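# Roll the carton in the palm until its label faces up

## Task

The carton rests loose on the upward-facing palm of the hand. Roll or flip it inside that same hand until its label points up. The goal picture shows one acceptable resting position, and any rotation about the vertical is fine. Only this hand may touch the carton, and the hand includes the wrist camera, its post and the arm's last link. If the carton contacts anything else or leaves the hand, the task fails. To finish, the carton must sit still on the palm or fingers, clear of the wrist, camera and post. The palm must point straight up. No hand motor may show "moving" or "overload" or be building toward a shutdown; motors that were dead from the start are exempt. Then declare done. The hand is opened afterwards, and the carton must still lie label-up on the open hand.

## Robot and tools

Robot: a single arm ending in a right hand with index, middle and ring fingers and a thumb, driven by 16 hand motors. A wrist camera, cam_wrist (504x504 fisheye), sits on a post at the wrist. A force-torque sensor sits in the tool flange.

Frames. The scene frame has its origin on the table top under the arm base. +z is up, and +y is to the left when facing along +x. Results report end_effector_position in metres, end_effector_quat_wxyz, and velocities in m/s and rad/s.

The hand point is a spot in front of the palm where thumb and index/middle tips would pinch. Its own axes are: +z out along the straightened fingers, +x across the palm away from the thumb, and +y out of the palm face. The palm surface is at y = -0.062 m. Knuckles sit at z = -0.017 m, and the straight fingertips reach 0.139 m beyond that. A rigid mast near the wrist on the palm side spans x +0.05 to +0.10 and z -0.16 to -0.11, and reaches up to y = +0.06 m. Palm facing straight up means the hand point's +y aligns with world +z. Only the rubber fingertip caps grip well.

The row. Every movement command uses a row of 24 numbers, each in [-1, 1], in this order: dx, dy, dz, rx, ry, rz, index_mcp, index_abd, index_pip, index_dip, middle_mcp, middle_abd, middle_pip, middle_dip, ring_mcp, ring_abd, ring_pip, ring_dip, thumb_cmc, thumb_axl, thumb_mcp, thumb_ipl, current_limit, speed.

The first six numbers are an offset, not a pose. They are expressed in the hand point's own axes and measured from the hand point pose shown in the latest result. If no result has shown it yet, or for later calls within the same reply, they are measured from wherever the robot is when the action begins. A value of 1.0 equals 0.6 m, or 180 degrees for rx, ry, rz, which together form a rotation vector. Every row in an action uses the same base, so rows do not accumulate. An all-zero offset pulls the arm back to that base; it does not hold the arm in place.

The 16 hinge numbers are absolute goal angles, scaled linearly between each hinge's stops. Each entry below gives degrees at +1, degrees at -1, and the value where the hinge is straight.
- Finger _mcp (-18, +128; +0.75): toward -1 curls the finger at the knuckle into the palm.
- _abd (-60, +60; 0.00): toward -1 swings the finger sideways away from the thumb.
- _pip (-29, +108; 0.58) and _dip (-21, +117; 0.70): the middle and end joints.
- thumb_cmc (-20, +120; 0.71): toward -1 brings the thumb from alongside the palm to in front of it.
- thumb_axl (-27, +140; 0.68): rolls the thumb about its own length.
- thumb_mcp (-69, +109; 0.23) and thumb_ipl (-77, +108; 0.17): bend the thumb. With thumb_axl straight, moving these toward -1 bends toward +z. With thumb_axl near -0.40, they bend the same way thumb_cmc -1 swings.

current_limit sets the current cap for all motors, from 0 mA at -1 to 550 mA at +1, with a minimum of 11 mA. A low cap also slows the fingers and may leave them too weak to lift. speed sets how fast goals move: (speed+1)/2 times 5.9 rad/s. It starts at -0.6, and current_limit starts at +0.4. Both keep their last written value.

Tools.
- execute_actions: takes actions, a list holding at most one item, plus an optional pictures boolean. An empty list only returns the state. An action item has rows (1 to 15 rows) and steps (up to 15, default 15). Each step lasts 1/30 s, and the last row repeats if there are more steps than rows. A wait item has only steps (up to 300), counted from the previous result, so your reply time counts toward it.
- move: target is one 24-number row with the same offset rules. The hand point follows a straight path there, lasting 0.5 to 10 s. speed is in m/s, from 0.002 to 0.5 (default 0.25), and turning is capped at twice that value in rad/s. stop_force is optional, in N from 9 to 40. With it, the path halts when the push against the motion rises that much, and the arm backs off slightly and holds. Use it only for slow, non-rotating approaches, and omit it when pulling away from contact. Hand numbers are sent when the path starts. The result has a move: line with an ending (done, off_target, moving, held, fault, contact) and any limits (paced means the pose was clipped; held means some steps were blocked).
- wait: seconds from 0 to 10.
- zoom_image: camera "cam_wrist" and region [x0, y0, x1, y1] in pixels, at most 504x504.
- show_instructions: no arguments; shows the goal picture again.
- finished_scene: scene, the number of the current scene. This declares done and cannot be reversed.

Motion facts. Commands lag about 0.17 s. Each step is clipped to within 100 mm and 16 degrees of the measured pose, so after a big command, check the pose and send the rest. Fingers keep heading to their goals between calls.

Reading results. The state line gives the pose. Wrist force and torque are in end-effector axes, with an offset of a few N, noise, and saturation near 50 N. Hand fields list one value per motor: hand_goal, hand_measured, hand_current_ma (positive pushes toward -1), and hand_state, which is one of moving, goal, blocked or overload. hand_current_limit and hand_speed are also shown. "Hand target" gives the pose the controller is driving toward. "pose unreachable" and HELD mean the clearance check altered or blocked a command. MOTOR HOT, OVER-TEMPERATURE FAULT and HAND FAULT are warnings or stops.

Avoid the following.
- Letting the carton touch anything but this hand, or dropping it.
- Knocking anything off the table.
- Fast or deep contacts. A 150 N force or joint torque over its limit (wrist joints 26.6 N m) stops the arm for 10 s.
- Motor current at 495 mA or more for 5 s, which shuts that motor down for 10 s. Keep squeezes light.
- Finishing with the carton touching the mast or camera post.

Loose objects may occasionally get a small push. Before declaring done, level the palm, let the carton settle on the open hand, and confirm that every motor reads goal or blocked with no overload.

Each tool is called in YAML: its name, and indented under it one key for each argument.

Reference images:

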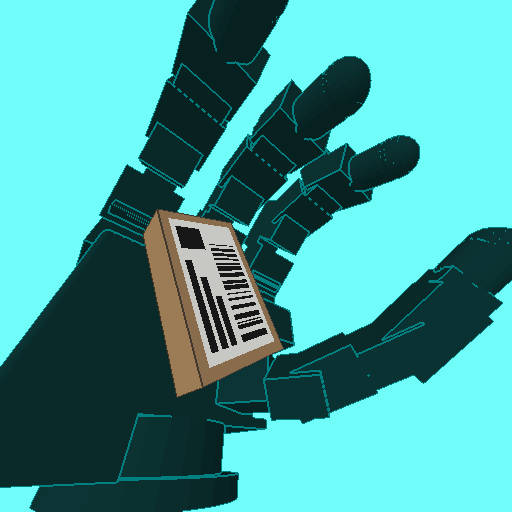

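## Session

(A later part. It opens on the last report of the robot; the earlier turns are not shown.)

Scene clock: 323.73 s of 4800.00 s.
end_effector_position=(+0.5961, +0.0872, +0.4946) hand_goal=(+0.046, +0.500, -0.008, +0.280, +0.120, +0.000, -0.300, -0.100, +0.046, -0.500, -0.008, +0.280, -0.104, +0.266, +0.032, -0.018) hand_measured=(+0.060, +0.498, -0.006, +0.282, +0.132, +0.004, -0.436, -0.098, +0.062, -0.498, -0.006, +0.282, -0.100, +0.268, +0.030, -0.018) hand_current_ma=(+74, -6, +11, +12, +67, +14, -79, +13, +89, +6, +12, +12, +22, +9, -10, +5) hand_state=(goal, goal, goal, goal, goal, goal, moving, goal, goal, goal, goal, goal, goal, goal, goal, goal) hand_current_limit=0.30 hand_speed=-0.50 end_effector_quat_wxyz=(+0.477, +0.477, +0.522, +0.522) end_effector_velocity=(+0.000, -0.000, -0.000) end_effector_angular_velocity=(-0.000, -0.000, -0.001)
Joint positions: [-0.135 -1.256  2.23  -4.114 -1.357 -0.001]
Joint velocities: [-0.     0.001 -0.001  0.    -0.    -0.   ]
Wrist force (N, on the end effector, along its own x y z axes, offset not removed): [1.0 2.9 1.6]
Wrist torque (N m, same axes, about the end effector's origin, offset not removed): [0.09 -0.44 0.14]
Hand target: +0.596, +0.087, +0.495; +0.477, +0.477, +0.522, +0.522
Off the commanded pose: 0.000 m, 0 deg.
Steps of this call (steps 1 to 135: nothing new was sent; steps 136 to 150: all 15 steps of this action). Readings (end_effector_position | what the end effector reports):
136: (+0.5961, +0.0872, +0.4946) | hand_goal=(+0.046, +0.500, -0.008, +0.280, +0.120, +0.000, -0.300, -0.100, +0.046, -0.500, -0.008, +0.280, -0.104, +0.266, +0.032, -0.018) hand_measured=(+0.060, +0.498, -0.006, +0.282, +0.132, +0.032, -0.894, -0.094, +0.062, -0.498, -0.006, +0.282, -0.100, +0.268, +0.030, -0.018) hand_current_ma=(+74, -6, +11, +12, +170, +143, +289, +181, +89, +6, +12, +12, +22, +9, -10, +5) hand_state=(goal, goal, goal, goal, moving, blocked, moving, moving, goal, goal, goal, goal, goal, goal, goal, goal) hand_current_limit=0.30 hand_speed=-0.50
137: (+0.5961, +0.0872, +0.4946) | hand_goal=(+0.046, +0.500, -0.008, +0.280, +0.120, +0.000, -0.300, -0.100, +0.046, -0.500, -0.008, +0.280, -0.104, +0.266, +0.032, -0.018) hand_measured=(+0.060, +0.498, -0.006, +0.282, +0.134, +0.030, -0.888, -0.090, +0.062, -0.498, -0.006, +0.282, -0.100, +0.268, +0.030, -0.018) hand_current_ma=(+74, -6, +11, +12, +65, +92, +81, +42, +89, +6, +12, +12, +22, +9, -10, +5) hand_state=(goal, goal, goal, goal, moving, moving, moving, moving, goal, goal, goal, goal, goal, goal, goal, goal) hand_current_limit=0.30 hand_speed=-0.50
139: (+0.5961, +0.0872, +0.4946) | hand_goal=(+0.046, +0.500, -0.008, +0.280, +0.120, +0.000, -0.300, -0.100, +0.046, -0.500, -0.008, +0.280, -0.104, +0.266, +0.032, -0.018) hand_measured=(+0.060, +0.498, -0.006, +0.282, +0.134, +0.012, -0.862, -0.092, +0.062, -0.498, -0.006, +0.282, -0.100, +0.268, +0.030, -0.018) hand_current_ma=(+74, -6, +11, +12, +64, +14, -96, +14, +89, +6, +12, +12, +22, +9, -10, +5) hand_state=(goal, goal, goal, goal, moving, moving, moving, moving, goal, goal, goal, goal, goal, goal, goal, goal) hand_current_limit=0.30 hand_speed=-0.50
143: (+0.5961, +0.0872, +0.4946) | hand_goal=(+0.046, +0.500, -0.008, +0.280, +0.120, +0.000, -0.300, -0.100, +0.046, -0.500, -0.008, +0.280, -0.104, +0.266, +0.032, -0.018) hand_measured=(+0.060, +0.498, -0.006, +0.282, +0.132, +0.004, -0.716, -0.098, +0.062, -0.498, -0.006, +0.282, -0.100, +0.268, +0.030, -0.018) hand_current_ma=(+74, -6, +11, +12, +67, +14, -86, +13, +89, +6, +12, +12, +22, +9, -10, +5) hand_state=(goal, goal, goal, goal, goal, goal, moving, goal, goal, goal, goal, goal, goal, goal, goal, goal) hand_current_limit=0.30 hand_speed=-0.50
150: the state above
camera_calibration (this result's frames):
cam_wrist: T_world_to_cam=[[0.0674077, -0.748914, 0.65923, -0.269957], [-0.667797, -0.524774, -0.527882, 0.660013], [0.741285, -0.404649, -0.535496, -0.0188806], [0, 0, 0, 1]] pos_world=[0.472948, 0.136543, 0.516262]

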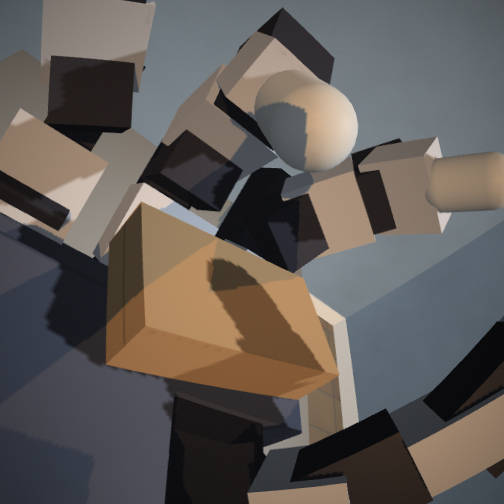

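execute_actions:
  actions:
    - {"rows": [[0,0,0,0,0,0, -0.25,0.0,0.36,0.0, -0.25,0.0,0.36,0.0, -0.25,0.1,0.36,0.0, -0.104,0.266,0.032,-0.018, 0.3,-0.5]], "steps": 15}

wait:
  seconds: 0.3

Scene clock: 333.33 s of 4800.00 s.
end_effector_position=(+0.5961, +0.0872, +0.4946) hand_goal=(-0.250, +0.000, +0.360, +0.000, -0.250, +0.000, +0.360, +0.000, -0.250, +0.100, +0.360, +0.000, -0.104, +0.266, +0.032, -0.018) hand_measured=(-0.240, +0.004, +0.358, +0.002, -0.242, +0.004, +0.224, -0.004, -0.238, +0.082, +0.358, +0.002, -0.100, +0.268, +0.030, -0.018) hand_current_ma=(+55, +14, -14, +12, +48, +14, -71, -23, +62, -4, -14, +12, +22, +9, -10, +5) hand_state=(goal, moving, goal, goal, moving, goal, moving, goal, goal, moving, goal, goal, goal, goal, goal, goal) hand_current_limit=0.30 hand_speed=-0.50 end_effector_quat_wxyz=(+0.477, +0.477, +0.522, +0.522) end_effector_velocity=(+0.000, +0.000, -0.000) end_effector_angular_velocity=(-0.000, +0.000, +0.000)
Joint positions: [-0.135 -1.256  2.23  -4.114 -1.357 -0.001]
Joint velocities: [ 0.     0.001 -0.     0.     0.    -0.   ]
Wrist force (N, on the end effector, along its own x y z axes, offset not removed): [-1.5 1.6 -1.7]
Wrist torque (N m, same axes, about the end effector's origin, offset not removed): [0.21 0.18 -0.05]
Hand target: +0.596, +0.087, +0.495; +0.477, +0.477, +0.522, +0.522
Off the commanded pose: 0.000 m, 0 deg.
Steps of this call (steps 1 to 273: nothing new was sent; steps 274 to 288: all 15 steps of this action). Readings (end_effector_position | what the end effector reports):
274: (+0.5961, +0.0872, +0.4946) | hand_goal=(-0.250, +0.000, +0.360, +0.000, -0.250, +0.000, +0.360, +0.000, -0.250, +0.100, +0.360, +0.000, -0.104, +0.266, +0.032, -0.018) hand_measured=(+0.060, +0.498, -0.006, +0.282, +0.132, +0.004, -0.304, -0.098, +0.062, -0.498, -0.006, +0.282, -0.100, +0.268, +0.030, -0.018) hand_current_ma=(+74, -6, +11, +12, +67, +14, -24, +13, +89, +6, +12, +12, +22, +9, -10, +5) hand_state=(moving, moving, moving, moving, moving, goal, moving, moving, moving, moving, moving, moving, goal, goal, goal, goal) hand_current_limit=0.30 hand_speed=-0.50
275: (+0.5961, +0.0872, +0.4946) | hand_goal=(-0.250, +0.000, +0.360, +0.000, -0.250, +0.000, +0.360, +0.000, -0.250, +0.100, +0.360, +0.000, -0.104, +0.266, +0.032, -0.018) hand_measured=(+0.052, +0.490, +0.004, +0.272, +0.124, +0.004, -0.294, -0.090, +0.054, -0.488, +0.004, +0.272, -0.100, +0.268, +0.030, -0.018) hand_current_ma=(+158, +102, -65, +68, +152, +14, -79, -90, +182, -88, -64, +68, +22, +9, -10, +5) hand_state=(moving, moving, moving, moving, moving, goal, moving, moving, moving, moving, moving, moving, goal, goal, goal, goal) hand_current_limit=0.30 hand_speed=-0.50
277: (+0.5961, +0.0872, +0.4946) | hand_goal=(-0.250, +0.000, +0.360, +0.000, -0.250, +0.000, +0.360, +0.000, -0.250, +0.100, +0.360, +0.000, -0.104, +0.266, +0.032, -0.018) hand_measured=(-0.004, +0.418, +0.070, +0.204, +0.070, +0.004, -0.226, -0.032, +0.004, -0.414, +0.072, +0.204, -0.100, +0.268, +0.030, -0.018) hand_current_ma=(+130, +92, -64, +63, +126, +14, -74, -48, +149, -80, -62, +63, +22, +9, -10, +5) hand_state=(moving, moving, moving, moving, moving, goal, moving, moving, moving, moving, moving, moving, goal, goal, goal, goal) hand_current_limit=0.30 hand_speed=-0.50
281: (+0.5961, +0.0872, +0.4946) | hand_goal=(-0.250, +0.000, +0.360, +0.000, -0.250, +0.000, +0.360, +0.000, -0.250, +0.100, +0.360, +0.000, -0.104, +0.266, +0.032, -0.018) hand_measured=(-0.134, +0.238, +0.232, +0.044, -0.064, +0.004, -0.062, -0.004, -0.118, -0.232, +0.232, +0.042, -0.100, +0.268, +0.030, -0.018) hand_current_ma=(+114, +87, -64, +58, +111, +14, -73, -23, +131, -75, -63, +57, +22, +9, -10, +5) hand_state=(moving, moving, moving, moving, moving, goal, moving, goal, moving, moving, moving, moving, goal, goal, goal, goal) hand_current_limit=0.30 hand_speed=-0.50
288: the state above
camera_calibration (this result's frames):
cam_wrist: T_world_to_cam=[[0.0674081, -0.748914, 0.65923, -0.269957], [-0.667797, -0.524774, -0.527882, 0.660013], [0.741285, -0.404649, -0.535497, -0.0188805], [0, 0, 0, 1]] pos_world=[0.472948, 0.136543, 0.516262]

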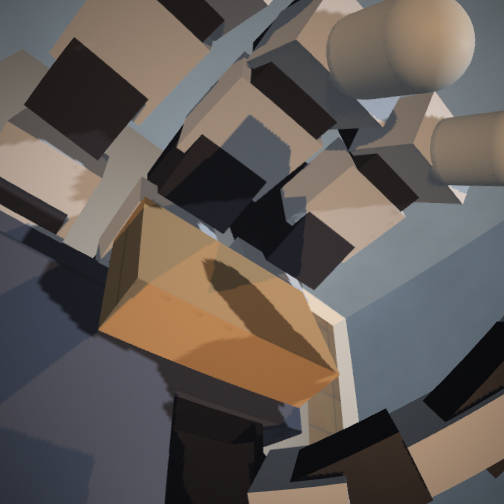

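Scene clock: 333.63 s of 4800.00 s.
end_effector_position=(+0.5961, +0.0872, +0.4946) hand_goal=(-0.250, +0.000, +0.360, +0.000, -0.250, +0.000, +0.360, +0.000, -0.250, +0.100, +0.360, +0.000, -0.104, +0.266, +0.032, -0.018) hand_measured=(-0.240, +0.004, +0.358, +0.002, -0.242, +0.004, +0.358, -0.004, -0.238, +0.098, +0.358, +0.002, -0.100, +0.268, +0.030, -0.018) hand_current_ma=(+55, +16, -14, +12, +47, +14, -14, -22, +61, -12, -14, +12, +22, +9, -10, +5) hand_state=(goal, goal, goal, goal, goal, goal, goal, goal, goal, goal, goal, goal, goal, goal, goal, goal) hand_current_limit=0.30 hand_speed=-0.50 end_effector_quat_wxyz=(+0.477, +0.477, +0.522, +0.522) end_effector_velocity=(-0.001, +0.000, +0.000) end_effector_angular_velocity=(+0.000, -0.002, +0.000)
Joint positions: [-0.135 -1.256  2.23  -4.114 -1.357 -0.001]
Joint velocities: [ 0.    -0.001  0.001 -0.002 -0.     0.   ]
Wrist force (N, on the end effector, along its own x y z axes, offset not removed): [-0.4 0.2 1.6]
Wrist torque (N m, same axes, about the end effector's origin, offset not removed): [-0.08 0.04 -0.13]
Hand target: +0.596, +0.087, +0.495; +0.477, +0.477, +0.522, +0.522
Off the commanded pose: 0.000 m, 0 deg.
Steps of this call (steps 1 to 9: nothing new was sent). Readings (end_effector_position | what the end effector reports):
1: (+0.5961, +0.0872, +0.4946) | hand_goal=(-0.250, +0.000, +0.360, +0.000, -0.250, +0.000, +0.360, +0.000, -0.250, +0.100, +0.360, +0.000, -0.104, +0.266, +0.032, -0.018) hand_measured=(-0.240, +0.004, +0.358, +0.002, -0.242, +0.004, +0.266, -0.004, -0.238, +0.094, +0.358, +0.002, -0.100, +0.268, +0.030, -0.018) hand_current_ma=(+55, +16, -14, +12, +47, +14, -69, -23, +61, -8, -14, +12, +22, +9, -10, +5) hand_state=(goal, moving, goal, goal, goal, goal, moving, goal, goal, moving, goal, goal, goal, goal, goal, goal) hand_current_limit=0.30 hand_speed=-0.50
2: (+0.5961, +0.0872, +0.4946) | hand_goal=(-0.250, +0.000, +0.360, +0.000, -0.250, +0.000, +0.360, +0.000, -0.250, +0.100, +0.360, +0.000, -0.104, +0.266, +0.032, -0.018) hand_measured=(-0.240, +0.004, +0.358, +0.002, -0.242, +0.004, +0.308, -0.004, -0.238, +0.096, +0.358, +0.002, -0.100, +0.268, +0.030, -0.018) hand_current_ma=(+55, +16, -14, +12, +47, +14, -67, -23, +61, -11, -14, +12, +22, +9, -10, +5) hand_state=(goal, goal, goal, goal, goal, goal, moving, goal, goal, moving, goal, goal, goal, goal, goal, goal) hand_current_limit=0.30 hand_speed=-0.50
4: (+0.5961, +0.0872, +0.4946) | hand_goal=(-0.250, +0.000, +0.360, +0.000, -0.250, +0.000, +0.360, +0.000, -0.250, +0.100, +0.360, +0.000, -0.104, +0.266, +0.032, -0.018) hand_measured=(-0.240, +0.004, +0.358, +0.002, -0.242, +0.004, +0.352, -0.004, -0.238, +0.098, +0.358, +0.002, -0.100, +0.268, +0.030, -0.018) hand_current_ma=(+55, +16, -14, +12, +47, +14, -10, -22, +61, -12, -14, +12, +22, +9, -10, +5) hand_state=(goal, goal, goal, goal, goal, goal, moving, goal, goal, goal, goal, goal, goal, goal, goal, goal) hand_current_limit=0.30 hand_speed=-0.50
8: (+0.5961, +0.0872, +0.4946) | hand_goal=(-0.250, +0.000, +0.360, +0.000, -0.250, +0.000, +0.360, +0.000, -0.250, +0.100, +0.360, +0.000, -0.104, +0.266, +0.032, -0.018) hand_measured=(-0.240, +0.004, +0.358, +0.002, -0.242, +0.004, +0.358, -0.004, -0.238, +0.098, +0.358, +0.002, -0.100, +0.268, +0.030, -0.018) hand_current_ma=(+55, +16, -14, +12, +47, +14, -14, -22, +61, -12, -14, +12, +22, +9, -10, +5) hand_state=(goal, goal, goal, goal, goal, goal, goal, goal, goal, goal, goal, goal, goal, goal, goal, goal) hand_current_limit=0.30 hand_speed=-0.50
9: the state above
camera_calibration (this result's frames):
cam_wrist: T_world_to_cam=[[0.0674079, -0.748914, 0.65923, -0.269957], [-0.667797, -0.524774, -0.527882, 0.660013], [0.741285, -0.404649, -0.535496, -0.0188806], [0, 0, 0, 1]] pos_world=[0.472948, 0.136543, 0.516262]

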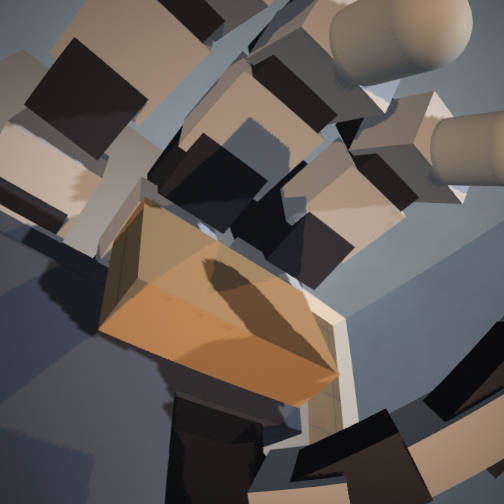

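move:
  target: [0,-0.167,0.033,0.222,0,0, -0.25,0.0,0.36,0.0, -0.25,0.0,0.36,0.0, -0.25,0.1,0.36,0.0, -0.104,0.266,0.032,-0.018, 0.3,-0.5]
  speed: 0.15

Scene clock: 347.93 s of 4800.00 s.
end_effector_position=(+0.6159, +0.0888, +0.3945) hand_goal=(-0.250, +0.000, +0.360, +0.000, -0.250, +0.000, +0.360, +0.000, -0.250, +0.100, +0.360, +0.000, -0.104, +0.266, +0.032, -0.018) hand_measured=(-0.240, +0.004, +0.360, +0.002, -0.242, +0.004, +0.360, -0.004, -0.238, +0.098, +0.360, +0.002, -0.100, +0.268, +0.030, -0.018) hand_current_ma=(+54, +16, -4, +12, +47, +14, -4, -17, +61, -12, -4, +12, +22, +9, -10, +5) hand_state=(goal, goal, goal, goal, goal, goal, goal, goal, goal, goal, goal, goal, goal, goal, goal, goal) hand_current_limit=0.30 hand_speed=-0.50 end_effector_quat_wxyz=(+0.286, +0.611, +0.669, +0.312) end_effector_velocity=(+0.000, +0.001, -0.000) end_effector_angular_velocity=(-0.002, +0.009, +0.001)
Joint positions: [-0.124 -1.55   2.255 -3.139 -1.416 -0.133]
Joint velocities: [ 0.001 -0.003 -0.004  0.016 -0.002 -0.002]
Wrist force (N, on the end effector, along its own x y z axes, offset not removed): [-0.5 1.4 4.8]
Wrist torque (N m, same axes, about the end effector's origin, offset not removed): [0.01 0.07 -0.12]
Hand target: +0.616, +0.089, +0.394; +0.286, +0.611, +0.669, +0.312
Off the commanded pose: 0.000 m, 0 deg.
move: done
camera_calibration (this result's frames):
cam_wrist: T_world_to_cam=[[0.488413, -0.710424, 0.506705, -0.406604], [-0.840079, -0.539887, 0.0528054, 0.499678], [0.236049, -0.451463, -0.860501, 0.357041], [0, 0, 0, 1]] pos_world=[0.534081, 0.1421, 0.486877]

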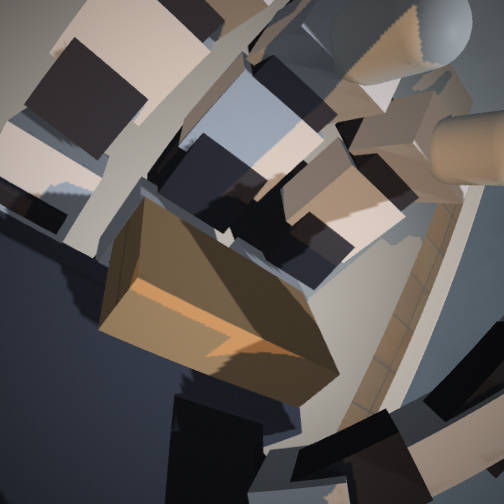

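move:
  target: [0,-0.03,0.03,0.111,0,0, -0.25,0.0,0.36,0.0, -0.25,0.0,0.36,0.0, -0.25,0.1,0.36,0.0, -0.104,0.266,0.032,-0.018, 0.3,-0.5]
  speed: 0.12

Scene clock: 353.30 s of 4800.00 s.
end_effector_position=(+0.6183, +0.0890, +0.3692) hand_goal=(-0.250, +0.000, +0.360, +0.000, -0.250, +0.000, +0.360, +0.000, -0.250, +0.100, +0.360, +0.000, -0.104, +0.266, +0.032, -0.018) hand_measured=(-0.240, +0.004, +0.360, +0.002, -0.240, +0.004, +0.360, -0.004, -0.238, +0.098, +0.360, +0.002, -0.100, +0.268, +0.030, -0.018) hand_current_ma=(+54, +16, -1, +12, +53, +14, -1, -16, +61, -12, +0, +12, +22, +9, -12, +5) hand_state=(goal, goal, goal, goal, goal, goal, goal, goal, goal, goal, goal, goal, goal, goal, goal, goal) hand_current_limit=0.30 hand_speed=-0.50 end_effector_quat_wxyz=(+0.177, +0.651, +0.713, +0.192) end_effector_velocity=(+0.000, -0.000, -0.001) end_effector_angular_velocity=(-0.001, +0.012, -0.001)
Joint positions: [-0.103 -1.611  2.086 -2.564 -1.481 -0.159]
Joint velocities: [ 0.001  0.001 -0.009  0.019 -0.003 -0.   ]
Wrist force (N, on the end effector, along its own x y z axes, offset not removed): [1.3 3.2 1.1]
Wrist torque (N m, same axes, about the end effector's origin, offset not removed): [0.43 -0.30 0.18]
Hand target: +0.618, +0.089, +0.369; +0.176, +0.651, +0.713, +0.191
Off the commanded pose: 0.000 m, 0 deg.
move: done
camera_calibration (this result's frames):
cam_wrist: T_world_to_cam=[[0.634881, -0.697178, 0.332969, -0.422411], [-0.769656, -0.533054, 0.351403, 0.348636], [-0.0675, -0.47937, -0.875013, 0.530366], [0, 0, 0, 1]] pos_world=[0.57231, 0.145588, 0.482215]

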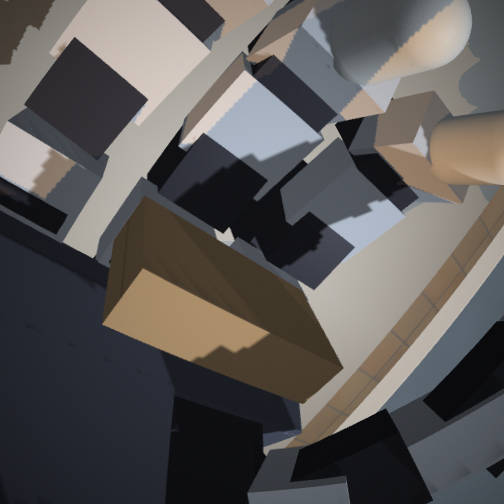

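execute_actions:
  actions:
    - {"rows": [[0,0,0,0,0,0, -0.045,0.0,0.36,0.0, -0.045,0.0,0.36,0.0, -0.045,0.1,0.36,0.0, -0.104,0.266,0.032,-0.018, 0.3,-0.8]], "steps": 15}

wait:
  seconds: 0.2

Scene clock: 357.30 s of 4800.00 s.
end_effector_position=(+0.6183, +0.0890, +0.3692) hand_goal=(-0.044, +0.000, +0.360, +0.000, -0.044, +0.000, +0.360, +0.000, -0.044, +0.100, +0.360, +0.000, -0.104, +0.266, +0.032, -0.018) hand_measured=(-0.042, +0.004, +0.360, +0.002, -0.042, +0.004, +0.360, -0.002, -0.042, +0.098, +0.360, +0.002, -0.100, +0.268, +0.030, -0.018) hand_current_ma=(+54, +16, +2, +12, +54, +14, +2, -15, +56, -12, +2, +12, +22, +9, -12, +5) hand_state=(moving, goal, goal, goal, moving, goal, goal, goal, moving, goal, goal, goal, goal, goal, goal, goal) hand_current_limit=0.30 hand_speed=-0.80 end_effector_quat_wxyz=(+0.176, +0.651, +0.713, +0.192) end_effector_velocity=(-0.001, -0.000, -0.000) end_effector_angular_velocity=(+0.000, +0.001, -0.001)
Joint positions: [-0.103 -1.611  2.086 -2.564 -1.481 -0.159]
Joint velocities: [-0.001 -0.001  0.002 -0.     0.     0.   ]
Wrist force (N, on the end effector, along its own x y z axes, offset not removed): [3.2 0.7 3.5]
Wrist torque (N m, same axes, about the end effector's origin, offset not removed): [0.03 -0.26 0.26]
Hand target: +0.618, +0.089, +0.369; +0.177, +0.651, +0.713, +0.192
Off the commanded pose: 0.000 m, 0 deg.
Steps of this call (steps 1 to 105: nothing new was sent; steps 106 to 120: all 15 steps of this action). Readings (end_effector_position | what the end effector reports):
106: (+0.6183, +0.0890, +0.3691) | hand_goal=(-0.044, +0.000, +0.360, +0.000, -0.044, +0.000, +0.360, +0.000, -0.044, +0.100, +0.360, +0.000, -0.104, +0.266, +0.032, -0.018) hand_measured=(-0.240, +0.004, +0.360, +0.002, -0.240, +0.004, +0.360, -0.004, -0.238, +0.098, +0.360, +0.002, -0.100, +0.268, +0.030, -0.018) hand_current_ma=(+54, +16, -1, +12, +53, +14, -1, -16, +61, -12, +0, +12, +22, +9, -12, +5) hand_state=(moving, goal, goal, goal, moving, goal, goal, goal, moving, goal, goal, goal, goal, goal, goal, goal) hand_current_limit=0.30 hand_speed=-0.80
107: (+0.6183, +0.0890, +0.3691) | hand_goal=(-0.044, +0.000, +0.360, +0.000, -0.044, +0.000, +0.360, +0.000, -0.044, +0.100, +0.360, +0.000, -0.104, +0.266, +0.032, -0.018) hand_measured=(-0.236, +0.004, +0.360, +0.002, -0.236, +0.004, +0.360, -0.004, -0.236, +0.098, +0.360, +0.002, -0.100, +0.268, +0.030, -0.018) hand_current_ma=(+22, +16, -1, +12, +23, +14, -1, -16, +23, -12, +0, +12, +22, +9, -12, +5) hand_state=(moving, goal, goal, goal, moving, goal, goal, goal, moving, goal, goal, goal, goal, goal, goal, goal) hand_current_limit=0.30 hand_speed=-0.80
109: (+0.6184, +0.0890, +0.3693) | hand_goal=(-0.044, +0.000, +0.360, +0.000, -0.044, +0.000, +0.360, +0.000, -0.044, +0.100, +0.360, +0.000, -0.104, +0.266, +0.032, -0.018) hand_measured=(-0.210, +0.004, +0.360, +0.002, -0.210, +0.004, +0.360, -0.004, -0.210, +0.098, +0.360, +0.002, -0.100, +0.268, +0.030, -0.018) hand_current_ma=(+30, +16, -1, +12, +30, +14, -1, -16, +30, -12, +0, +12, +22, +9, -12, +5) hand_state=(moving, goal, goal, goal, moving, goal, goal, goal, moving, goal, goal, goal, goal, goal, goal, goal) hand_current_limit=0.30 hand_speed=-0.80
113: (+0.6183, +0.0890, +0.3692) | hand_goal=(-0.044, +0.000, +0.360, +0.000, -0.044, +0.000, +0.360, +0.000, -0.044, +0.100, +0.360, +0.000, -0.104, +0.266, +0.032, -0.018) hand_measured=(-0.148, +0.004, +0.360, +0.002, -0.148, +0.004, +0.360, -0.004, -0.148, +0.098, +0.360, +0.002, -0.100, +0.268, +0.030, -0.018) hand_current_ma=(+33, +16, +0, +12, +33, +14, +0, -15, +33, -12, +0, +12, +22, +9, -12, +5) hand_state=(moving, goal, goal, goal, moving, goal, goal, goal, moving, goal, goal, goal, goal, goal, goal, goal) hand_current_limit=0.30 hand_speed=-0.80
120: the state above
camera_calibration (this result's frames):
cam_wrist: T_world_to_cam=[[0.634978, -0.697124, 0.332899, -0.422405], [-0.769571, -0.533117, 0.351494, 0.34861], [-0.0675607, -0.47938, -0.875003, 0.530365], [0, 0, 0, 1]] pos_world=[0.572329, 0.145627, 0.482155]

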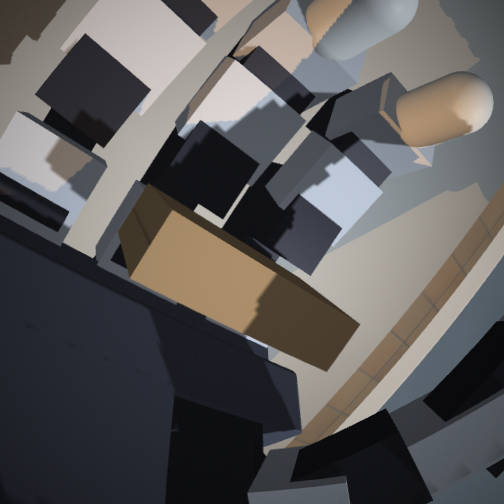

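Scene clock: 357.50 s of 4800.00 s.
end_effector_position=(+0.6183, +0.0890, +0.3692) hand_goal=(-0.044, +0.000, +0.360, +0.000, -0.044, +0.000, +0.360, +0.000, -0.044, +0.100, +0.360, +0.000, -0.104, +0.266, +0.032, -0.018) hand_measured=(-0.034, +0.004, +0.360, +0.002, -0.034, +0.004, +0.360, -0.002, -0.032, +0.098, +0.360, +0.002, -0.100, +0.268, +0.030, -0.018) hand_current_ma=(+56, +16, +2, +12, +56, +14, +2, -15, +59, -12, +2, +12, +22, +9, -12, +5) hand_state=(goal, goal, goal, goal, goal, goal, goal, goal, goal, goal, goal, goal, goal, goal, goal, goal) hand_current_limit=0.30 hand_speed=-0.80 end_effector_quat_wxyz=(+0.177, +0.651, +0.713, +0.192) end_effector_velocity=(+0.000, +0.000, -0.000) end_effector_angular_velocity=(+0.000, +0.001, +0.000)
Joint positions: [-0.103 -1.611  2.086 -2.564 -1.481 -0.159]
Joint velocities: [-0.     0.001 -0.     0.     0.001 -0.   ]
Wrist force (N, on the end effector, along its own x y z axes, offset not removed): [-0.8 4.1 4.7]
Wrist torque (N m, same axes, about the end effector's origin, offset not removed): [0.33 0.02 -0.02]
Hand target: +0.618, +0.089, +0.369; +0.177, +0.651, +0.713, +0.192
Off the commanded pose: 0.000 m, 0 deg.
Steps of this call (steps 1 to 6: nothing new was sent). Readings (end_effector_position | what the end effector reports):
1: (+0.6183, +0.0890, +0.3692) | hand_goal=(-0.044, +0.000, +0.360, +0.000, -0.044, +0.000, +0.360, +0.000, -0.044, +0.100, +0.360, +0.000, -0.104, +0.266, +0.032, -0.018) hand_measured=(-0.036, +0.004, +0.360, +0.002, -0.036, +0.004, +0.360, -0.002, -0.036, +0.098, +0.360, +0.002, -0.100, +0.268, +0.030, -0.018) hand_current_ma=(+61, +16, +2, +12, +61, +14, +2, -14, +65, -12, +2, +12, +22, +9, -12, +5) hand_state=(moving, goal, goal, goal, moving, goal, goal, goal, moving, goal, goal, goal, goal, goal, goal, goal) hand_current_limit=0.30 hand_speed=-0.80
2: (+0.6183, +0.0890, +0.3692) | hand_goal=(-0.044, +0.000, +0.360, +0.000, -0.044, +0.000, +0.360, +0.000, -0.044, +0.100, +0.360, +0.000, -0.104, +0.266, +0.032, -0.018) hand_measured=(-0.034, +0.004, +0.360, +0.002, -0.034, +0.004, +0.360, -0.002, -0.034, +0.098, +0.360, +0.002, -0.100, +0.268, +0.030, -0.018) hand_current_ma=(+57, +16, +2, +12, +57, +14, +2, -15, +61, -12, +2, +12, +22, +9, -12, +5) hand_state=(moving, goal, goal, goal, moving, goal, goal, goal, moving, goal, goal, goal, goal, goal, goal, goal) hand_current_limit=0.30 hand_speed=-0.80
4: (+0.6183, +0.0890, +0.3692) | hand_goal=(-0.044, +0.000, +0.360, +0.000, -0.044, +0.000, +0.360, +0.000, -0.044, +0.100, +0.360, +0.000, -0.104, +0.266, +0.032, -0.018) hand_measured=(-0.034, +0.004, +0.360, +0.002, -0.034, +0.004, +0.360, -0.002, -0.032, +0.098, +0.360, +0.002, -0.100, +0.268, +0.030, -0.018) hand_current_ma=(+56, +16, +2, +12, +56, +14, +2, -15, +59, -12, +2, +12, +22, +9, -12, +5) hand_state=(goal, goal, goal, goal, goal, goal, goal, goal, goal, goal, goal, goal, goal, goal, goal, goal) hand_current_limit=0.30 hand_speed=-0.80
6: the state above
camera_calibration (this result's frames):
cam_wrist: T_world_to_cam=[[0.634925, -0.697146, 0.332954, -0.422416], [-0.769619, -0.533088, 0.351431, 0.348626], [-0.0675047, -0.47938, -0.875008, 0.530361], [0, 0, 0, 1]] pos_world=[0.572313, 0.145607, 0.482197]

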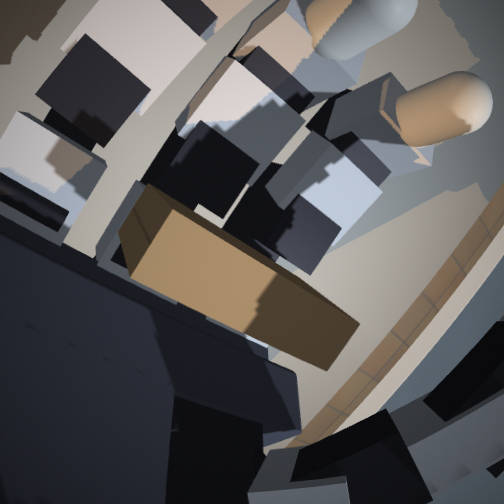

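execute_actions:
  actions:
    - {"rows": [[0,0,0,0,0,0, -0.045,0.0,-0.226,0.1, -0.045,0.0,-0.226,0.1, -0.045,0.1,-0.226,0.1, -0.104,0.266,0.032,-0.018, 0.3,-0.5]], "steps": 12}
  pictures: false

execute_actions:
  actions:
    - {"rows": [[0,0,0,0,0,0, 0.13,0.0,-0.226,0.1, 0.13,0.0,-0.226,0.1, 0.13,0.1,-0.226,0.1, -0.104,0.266,0.032,-0.018, 0.3,-0.8]], "steps": 15}

Scene clock: 401.20 s of 4800.00 s.
end_effector_position=(+0.6183, +0.0890, +0.3692) hand_goal=(-0.044, +0.000, -0.226, +0.100, -0.044, +0.000, -0.226, +0.100, -0.044, +0.100, -0.226, +0.100, -0.104, +0.266, +0.032, -0.018) hand_measured=(-0.034, +0.004, -0.024, +0.098, -0.034, +0.004, -0.020, +0.098, -0.032, +0.098, -0.004, +0.098, -0.100, +0.268, +0.030, -0.018) hand_current_ma=(+58, +16, +88, -13, +57, +14, +87, -15, +60, -12, +84, -13, +22, +9, -12, +5) hand_state=(goal, goal, moving, goal, goal, goal, moving, goal, goal, goal, moving, goal, goal, goal, goal, goal) hand_current_limit=0.30 hand_speed=-0.50 end_effector_quat_wxyz=(+0.177, +0.651, +0.713, +0.192) end_effector_velocity=(+0.000, +0.001, +0.000) end_effector_angular_velocity=(-0.000, -0.000, +0.002)
Joint positions: [-0.103 -1.611  2.086 -2.564 -1.481 -0.159]
Joint velocities: [ 0.001  0.    -0.001  0.001  0.    -0.   ]
Wrist force (N, on the end effector, along its own x y z axes, offset not removed): [0.7 0.8 2.1]
Wrist torque (N m, same axes, about the end effector's origin, offset not removed): [0.25 -0.17 0.03]
Hand target: +0.618, +0.089, +0.369; +0.177, +0.651, +0.713, +0.192
Off the commanded pose: 0.000 m, 0 deg.
Steps of this call (steps 1 to 1299: nothing new was sent; steps 1300 to 1311: all 12 steps of this action). Readings (end_effector_position | what the end effector reports):
1300: (+0.6183, +0.0890, +0.3692) | hand_goal=(-0.044, +0.000, -0.226, +0.100, -0.044, +0.000, -0.226, +0.100, -0.044, +0.100, -0.226, +0.100, -0.104, +0.266, +0.032, -0.018) hand_measured=(-0.034, +0.004, +0.360, +0.002, -0.034, +0.004, +0.360, -0.002, -0.032, +0.098, +0.360, +0.002, -0.100, +0.268, +0.030, -0.018) hand_current_ma=(+56, +16, +2, +12, +56, +14, +2, -15, +59, -12, +2, +12, +22, +9, -12, +5) hand_state=(goal, goal, moving, moving, goal, goal, moving, moving, goal, goal, moving, moving, goal, goal, goal, goal) hand_current_limit=0.30 hand_speed=-0.50
1301: (+0.6183, +0.0890, +0.3692) | hand_goal=(-0.044, +0.000, -0.226, +0.100, -0.044, +0.000, -0.226, +0.100, -0.044, +0.100, -0.226, +0.100, -0.104, +0.266, +0.032, -0.018) hand_measured=(-0.034, +0.004, +0.352, +0.012, -0.034, +0.004, +0.352, +0.008, -0.032, +0.098, +0.352, +0.012, -0.100, +0.268, +0.030, -0.018) hand_current_ma=(+59, +16, +100, -65, +59, +14, +100, -84, +62, -12, +99, -65, +22, +9, -12, +5) hand_state=(goal, goal, moving, moving, goal, goal, moving, moving, goal, goal, moving, moving, goal, goal, goal, goal) hand_current_limit=0.30 hand_speed=-0.50
1303: (+0.6183, +0.0890, +0.3692) | hand_goal=(-0.044, +0.000, -0.226, +0.100, -0.044, +0.000, -0.226, +0.100, -0.044, +0.100, -0.226, +0.100, -0.104, +0.266, +0.032, -0.018) hand_measured=(-0.034, +0.004, +0.288, +0.072, -0.034, +0.004, +0.288, +0.070, -0.032, +0.098, +0.290, +0.072, -0.100, +0.268, +0.030, -0.018) hand_current_ma=(+58, +16, +92, -33, +57, +14, +92, -39, +60, -12, +90, -33, +22, +9, -12, +5) hand_state=(goal, goal, moving, moving, goal, goal, moving, moving, goal, goal, moving, moving, goal, goal, goal, goal) hand_current_limit=0.30 hand_speed=-0.50
1307: (+0.6183, +0.0890, +0.3692) | hand_goal=(-0.044, +0.000, -0.226, +0.100, -0.044, +0.000, -0.226, +0.100, -0.044, +0.100, -0.226, +0.100, -0.104, +0.266, +0.032, -0.018) hand_measured=(-0.034, +0.004, +0.134, +0.098, -0.034, +0.004, +0.136, +0.096, -0.032, +0.098, +0.144, +0.098, -0.100, +0.268, +0.030, -0.018) hand_current_ma=(+58, +16, +90, -13, +57, +14, +90, -15, +60, -12, +87, -13, +22, +9, -12, +5) hand_state=(goal, goal, moving, goal, goal, goal, moving, goal, goal, goal, moving, goal, goal, goal, goal, goal) hand_current_limit=0.30 hand_speed=-0.50
1311: the state above

Scene clock: 401.70 s of 4800.00 s.
end_effector_position=(+0.6183, +0.0890, +0.3692) hand_goal=(+0.130, +0.000, -0.226, +0.100, +0.130, +0.000, -0.226, +0.100, +0.130, +0.100, -0.226, +0.100, -0.104, +0.266, +0.032, -0.018) hand_measured=(+0.140, +0.004, -0.218, +0.098, +0.140, +0.004, -0.218, +0.098, +0.140, +0.098, -0.218, +0.098, -0.100, +0.268, +0.030, -0.018) hand_current_ma=(+53, +16, +37, -13, +53, +14, +37, -15, +53, -12, +39, -13, +22, +9, -12, +5) hand_state=(moving, goal, goal, goal, moving, goal, goal, goal, moving, goal, goal, goal, goal, goal, goal, goal) hand_current_limit=0.30 hand_speed=-0.80 end_effector_quat_wxyz=(+0.177, +0.651, +0.713, +0.192) end_effector_velocity=(+0.000, -0.001, +0.000) end_effector_angular_velocity=(+0.000, -0.000, -0.001)
Joint positions: [-0.103 -1.611  2.086 -2.564 -1.481 -0.159]
Joint velocities: [-0.001  0.     0.    -0.001 -0.     0.   ]
Wrist force (N, on the end effector, along its own x y z axes, offset not removed): [2.0 -0.3 1.5]
Wrist torque (N m, same axes, about the end effector's origin, offset not removed): [-0.08 -0.28 0.20]
Hand target: +0.618, +0.089, +0.369; +0.177, +0.651, +0.713, +0.192
Off the commanded pose: 0.000 m, 0 deg.
Steps of this call (steps 1 to 15: all 15 steps of this action). Readings (end_effector_position | what the end effector reports):
1: (+0.6183, +0.0890, +0.3692) | hand_goal=(+0.130, +0.000, -0.226, +0.100, +0.130, +0.000, -0.226, +0.100, +0.130, +0.100, -0.226, +0.100, -0.104, +0.266, +0.032, -0.018) hand_measured=(-0.034, +0.004, -0.064, +0.098, -0.034, +0.004, -0.060, +0.098, -0.032, +0.098, -0.042, +0.098, -0.100, +0.268, +0.030, -0.018) hand_current_ma=(+58, +16, +87, -13, +57, +14, +86, -15, +60, -12, +84, -13, +22, +9, -12, +5) hand_state=(moving, goal, moving, goal, moving, goal, moving, goal, moving, goal, moving, goal, goal, goal, goal, goal) hand_current_limit=0.30 hand_speed=-0.80
2: (+0.6183, +0.0890, +0.3692) | hand_goal=(+0.130, +0.000, -0.226, +0.100, +0.130, +0.000, -0.226, +0.100, +0.130, +0.100, -0.226, +0.100, -0.104, +0.266, +0.032, -0.018) hand_measured=(-0.030, +0.004, -0.098, +0.098, -0.030, +0.004, -0.094, +0.098, -0.030, +0.098, -0.074, +0.098, -0.100, +0.268, +0.030, -0.018) hand_current_ma=(+21, +16, +48, -13, +21, +14, +49, -15, +19, -12, +50, -13, +22, +9, -12, +5) hand_state=(moving, goal, moving, goal, moving, goal, moving, goal, moving, goal, moving, goal, goal, goal, goal, goal) hand_current_limit=0.30 hand_speed=-0.80
4: (+0.6183, +0.0890, +0.3692) | hand_goal=(+0.130, +0.000, -0.226, +0.100, +0.130, +0.000, -0.226, +0.100, +0.130, +0.100, -0.226, +0.100, -0.104, +0.266, +0.032, -0.018) hand_measured=(-0.004, +0.004, -0.140, +0.098, -0.004, +0.004, -0.134, +0.098, -0.006, +0.098, -0.114, +0.098, -0.100, +0.268, +0.030, -0.018) hand_current_ma=(+29, +16, +55, -13, +29, +14, +55, -15, +27, -12, +56, -13, +22, +9, -12, +5) hand_state=(moving, goal, moving, goal, moving, goal, moving, goal, moving, goal, moving, goal, goal, goal, goal, goal) hand_current_limit=0.30 hand_speed=-0.80
8: (+0.6183, +0.0890, +0.3692) | hand_goal=(+0.130, +0.000, -0.226, +0.100, +0.130, +0.000, -0.226, +0.100, +0.130, +0.100, -0.226, +0.100, -0.104, +0.266, +0.032, -0.018) hand_measured=(+0.056, +0.004, -0.204, +0.098, +0.056, +0.004, -0.200, +0.098, +0.056, +0.098, -0.180, +0.098, -0.100, +0.268, +0.030, -0.018) hand_current_ma=(+30, +16, +51, -13, +31, +14, +57, -15, +28, -12, +57, -13, +22, +9, -12, +5) hand_state=(moving, goal, moving, goal, moving, goal, moving, goal, moving, goal, moving, goal, goal, goal, goal, goal) hand_current_limit=0.30 hand_speed=-0.80
15: the state above
camera_calibration (this result's frames):
cam_wrist: T_world_to_cam=[[0.634881, -0.697178, 0.332969, -0.42241], [-0.769656, -0.533054, 0.351403, 0.348636], [-0.0675001, -0.47937, -0.875013, 0.530366], [0, 0, 0, 1]] pos_world=[0.57231, 0.145588, 0.482215]

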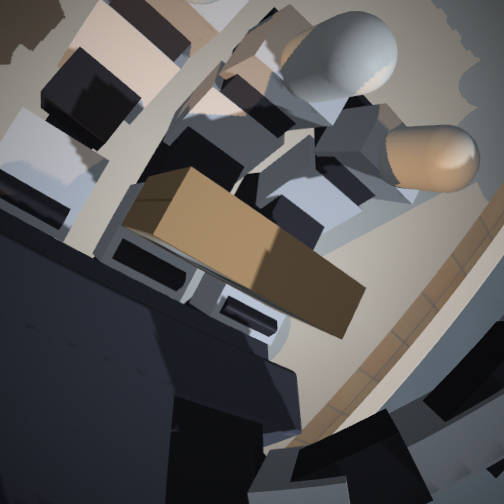

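execute_actions:
  actions:
    - {"rows": [[0,0,0,0,0,0, 0.26,0.0,-0.226,0.1, 0.26,0.0,-0.226,0.1, 0.26,0.1,-0.226,0.1, -0.104,0.266,0.032,-0.018, 0.3,-0.85]], "steps": 15}

Scene clock: 405.50 s of 4800.00 s.
end_effector_position=(+0.6183, +0.0890, +0.3692) hand_goal=(+0.260, +0.000, -0.226, +0.100, +0.260, +0.000, -0.226, +0.100, +0.260, +0.100, -0.226, +0.100, -0.104, +0.266, +0.032, -0.018) hand_measured=(+0.270, +0.004, -0.218, +0.098, +0.270, +0.004, -0.218, +0.098, +0.268, +0.098, -0.220, +0.098, -0.100, +0.268, +0.030, -0.018) hand_current_ma=(+55, +16, +38, -12, +58, +13, +38, -14, +50, -12, +37, -13, +22, +9, -13, +5) hand_state=(moving, goal, goal, goal, moving, goal, goal, goal, moving, goal, goal, goal, goal, goal, goal, goal) hand_current_limit=0.30 hand_speed=-0.85 end_effector_quat_wxyz=(+0.177, +0.651, +0.713, +0.192) end_effector_velocity=(+0.000, -0.000, +0.001) end_effector_angular_velocity=(+0.000, -0.002, -0.000)
Joint positions: [-0.103 -1.611  2.086 -2.564 -1.481 -0.159]
Joint velocities: [-0.001  0.    -0.001 -0.002  0.     0.   ]
Wrist force (N, on the end effector, along its own x y z axes, offset not removed): [2.5 0.3 4.6]
Wrist torque (N m, same axes, about the end effector's origin, offset not removed): [-0.23 -0.61 0.05]
Hand target: +0.618, +0.089, +0.369; +0.177, +0.651, +0.713, +0.192
Off the commanded pose: 0.000 m, 0 deg.
Steps of this call (steps 1 to 99: nothing new was sent; steps 100 to 114: all 15 steps of this action). Readings (end_effector_position | what the end effector reports):
100: (+0.6183, +0.0890, +0.3692) | hand_goal=(+0.260, +0.000, -0.226, +0.100, +0.260, +0.000, -0.226, +0.100, +0.260, +0.100, -0.226, +0.100, -0.104, +0.266, +0.032, -0.018) hand_measured=(+0.140, +0.004, -0.218, +0.098, +0.140, +0.004, -0.218, +0.098, +0.140, +0.098, -0.220, +0.098, -0.100, +0.268, +0.030, -0.018) hand_current_ma=(+52, +16, +37, -13, +52, +14, +37, -15, +52, -12, +38, -13, +22, +9, -12, +5) hand_state=(moving, goal, goal, goal, moving, goal, goal, goal, moving, goal, goal, goal, goal, goal, goal, goal) hand_current_limit=0.30 hand_speed=-0.85
101: (+0.6183, +0.0890, +0.3692) | hand_goal=(+0.260, +0.000, -0.226, +0.100, +0.260, +0.000, -0.226, +0.100, +0.260, +0.100, -0.226, +0.100, -0.104, +0.266, +0.032, -0.018) hand_measured=(+0.142, +0.004, -0.218, +0.098, +0.142, +0.004, -0.218, +0.098, +0.142, +0.098, -0.220, +0.098, -0.100, +0.268, +0.030, -0.018) hand_current_ma=(+30, +16, +36, -13, +30, +14, +36, -15, +26, -12, +36, -13, +22, +9, -12, +5) hand_state=(moving, goal, goal, goal, moving, goal, goal, goal, moving, goal, goal, goal, goal, goal, goal, goal) hand_current_limit=0.30 hand_speed=-0.85
103: (+0.6183, +0.0890, +0.3692) | hand_goal=(+0.260, +0.000, -0.226, +0.100, +0.260, +0.000, -0.226, +0.100, +0.260, +0.100, -0.226, +0.100, -0.104, +0.266, +0.032, -0.018) hand_measured=(+0.162, +0.004, -0.218, +0.098, +0.162, +0.004, -0.218, +0.098, +0.162, +0.098, -0.220, +0.098, -0.100, +0.268, +0.030, -0.018) hand_current_ma=(+35, +16, +37, -13, +35, +14, +37, -15, +31, -12, +37, -13, +22, +9, -12, +5) hand_state=(moving, goal, goal, goal, moving, goal, goal, goal, moving, goal, goal, goal, goal, goal, goal, goal) hand_current_limit=0.30 hand_speed=-0.85
107: (+0.6183, +0.0890, +0.3692) | hand_goal=(+0.260, +0.000, -0.226, +0.100, +0.260, +0.000, -0.226, +0.100, +0.260, +0.100, -0.226, +0.100, -0.104, +0.266, +0.032, -0.018) hand_measured=(+0.208, +0.004, -0.218, +0.098, +0.208, +0.004, -0.218, +0.098, +0.208, +0.098, -0.220, +0.098, -0.100, +0.268, +0.030, -0.018) hand_current_ma=(+35, +16, +37, -13, +36, +14, +37, -15, +32, -12, +37, -13, +22, +9, -12, +5) hand_state=(moving, goal, goal, goal, moving, goal, goal, goal, moving, goal, goal, goal, goal, goal, goal, goal) hand_current_limit=0.30 hand_speed=-0.85
114: the state above
camera_calibration (this result's frames):
cam_wrist: T_world_to_cam=[[0.634881, -0.697178, 0.332969, -0.422411], [-0.769656, -0.533054, 0.351403, 0.348636], [-0.0675, -0.47937, -0.875013, 0.530366], [0, 0, 0, 1]] pos_world=[0.57231, 0.145588, 0.482215]

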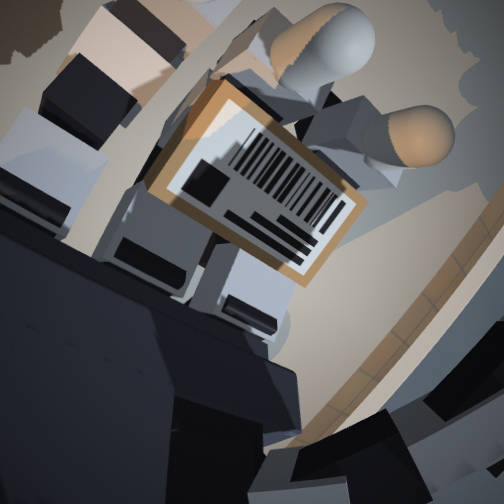

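move:
  target: [0,0.037,-0.10,-0.167,0,0, 0.30,0.0,0.14,-0.03, 0.30,0.0,0.14,-0.03, 0.30,0.1,0.14,-0.03, -0.104,0.266,0.032,-0.018, 0.3,-0.88]
  speed: 0.17

Scene clock: 414.10 s of 4800.00 s.
end_effector_position=(+0.6072, +0.0881, +0.4322) hand_goal=(+0.300, +0.000, +0.140, -0.030, +0.300, +0.000, +0.140, -0.030, +0.300, +0.100, +0.140, -0.030, -0.104, +0.266, +0.032, -0.018) hand_measured=(+0.312, +0.004, +0.140, -0.028, +0.312, +0.004, +0.140, -0.026, +0.310, +0.098, +0.140, -0.028, -0.100, +0.268, +0.030, -0.018) hand_current_ma=(+61, +16, +2, +15, +63, +13, +1, +17, +56, -12, +0, +15, +22, +9, -13, +5) hand_state=(goal, goal, goal, goal, goal, goal, goal, goal, goal, goal, goal, goal, goal, goal, goal, goal) hand_current_limit=0.30 hand_speed=-0.88 end_effector_quat_wxyz=(+0.339, +0.583, +0.639, +0.370) end_effector_velocity=(+0.000, -0.000, +0.001) end_effector_angular_velocity=(+0.001, -0.011, -0.001)
Joint positions: [-0.135 -1.536  2.289 -3.363 -1.386 -0.109]
Joint velocities: [-0.     0.007  0.001 -0.019  0.001  0.002]
Wrist force (N, on the end effector, along its own x y z axes, offset not removed): [3.1 1.4 4.3]
Wrist torque (N m, same axes, about the end effector's origin, offset not removed): [-0.01 -0.40 0.41]
Hand target: +0.607, +0.088, +0.432; +0.339, +0.583, +0.639, +0.370
Off the commanded pose: 0.000 m, 0 deg.
move: done
camera_calibration (this result's frames):
cam_wrist: T_world_to_cam=[[0.393692, -0.718996, 0.572758, -0.392242], [-0.835505, -0.539703, -0.103207, 0.554559], [0.383324, -0.43791, -0.813202, 0.280186], [0, 0, 0, 1]] pos_world=[0.510357, 0.139973, 0.509741]

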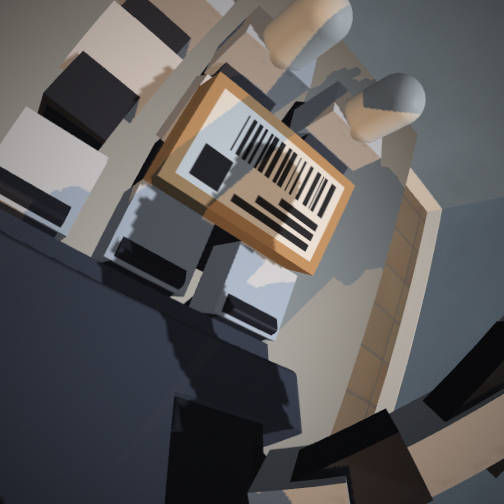

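move:
  target: [0,0.04,-0.10,-0.167,0,0, 0.33,0.0,0.30,-0.03, 0.33,0.0,0.30,-0.03, 0.33,0.1,0.30,-0.03, -0.104,0.266,0.032,-0.018, 0.3,-0.88]
  speed: 0.17

Scene clock: 423.90 s of 4800.00 s.
end_effector_position=(+0.5671, +0.0845, +0.4828) hand_goal=(+0.330, +0.000, +0.300, -0.030, +0.330, +0.000, +0.300, -0.030, +0.330, +0.100, +0.300, -0.030, -0.104, +0.266, +0.032, -0.018) hand_measured=(+0.342, +0.004, +0.300, -0.028, +0.342, +0.004, +0.300, -0.026, +0.340, +0.098, +0.300, -0.028, -0.100, +0.268, +0.030, -0.018) hand_current_ma=(+62, +16, +0, +13, +64, +13, +0, +16, +58, -12, -1, +14, +22, +9, -13, +5) hand_state=(goal, goal, goal, goal, goal, goal, goal, goal, goal, goal, goal, goal, goal, goal, goal, goal) hand_current_limit=0.30 hand_speed=-0.88 end_effector_quat_wxyz=(+0.478, +0.476, +0.521, +0.523) end_effector_velocity=(-0.001, -0.000, +0.001) end_effector_angular_velocity=(-0.001, -0.011, -0.001)
Joint positions: [-0.154 -1.273  2.317 -4.188 -1.338  0.   ]
Joint velocities: [ 0.     0.006 -0.002 -0.015 -0.001  0.001]
Wrist force (N, on the end effector, along its own x y z axes, offset not removed): [4.5 0.4 2.6]
Wrist torque (N m, same axes, about the end effector's origin, offset not removed): [-0.38 -0.68 0.48]
Hand target: +0.567, +0.085, +0.483; +0.478, +0.476, +0.521, +0.523
Off the commanded pose: 0.000 m, 0 deg.
move: done
camera_calibration (this result's frames):
cam_wrist: T_world_to_cam=[[0.0653254, -0.749045, 0.659291, -0.261058], [-0.666078, -0.524695, -0.530127, 0.633147], [0.743016, -0.404508, -0.533198, -0.00689834], [0, 0, 0, 1]] pos_world=[0.443905, 0.133875, 0.504083]

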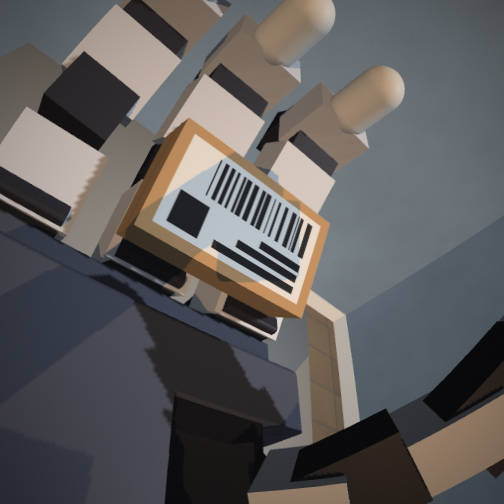

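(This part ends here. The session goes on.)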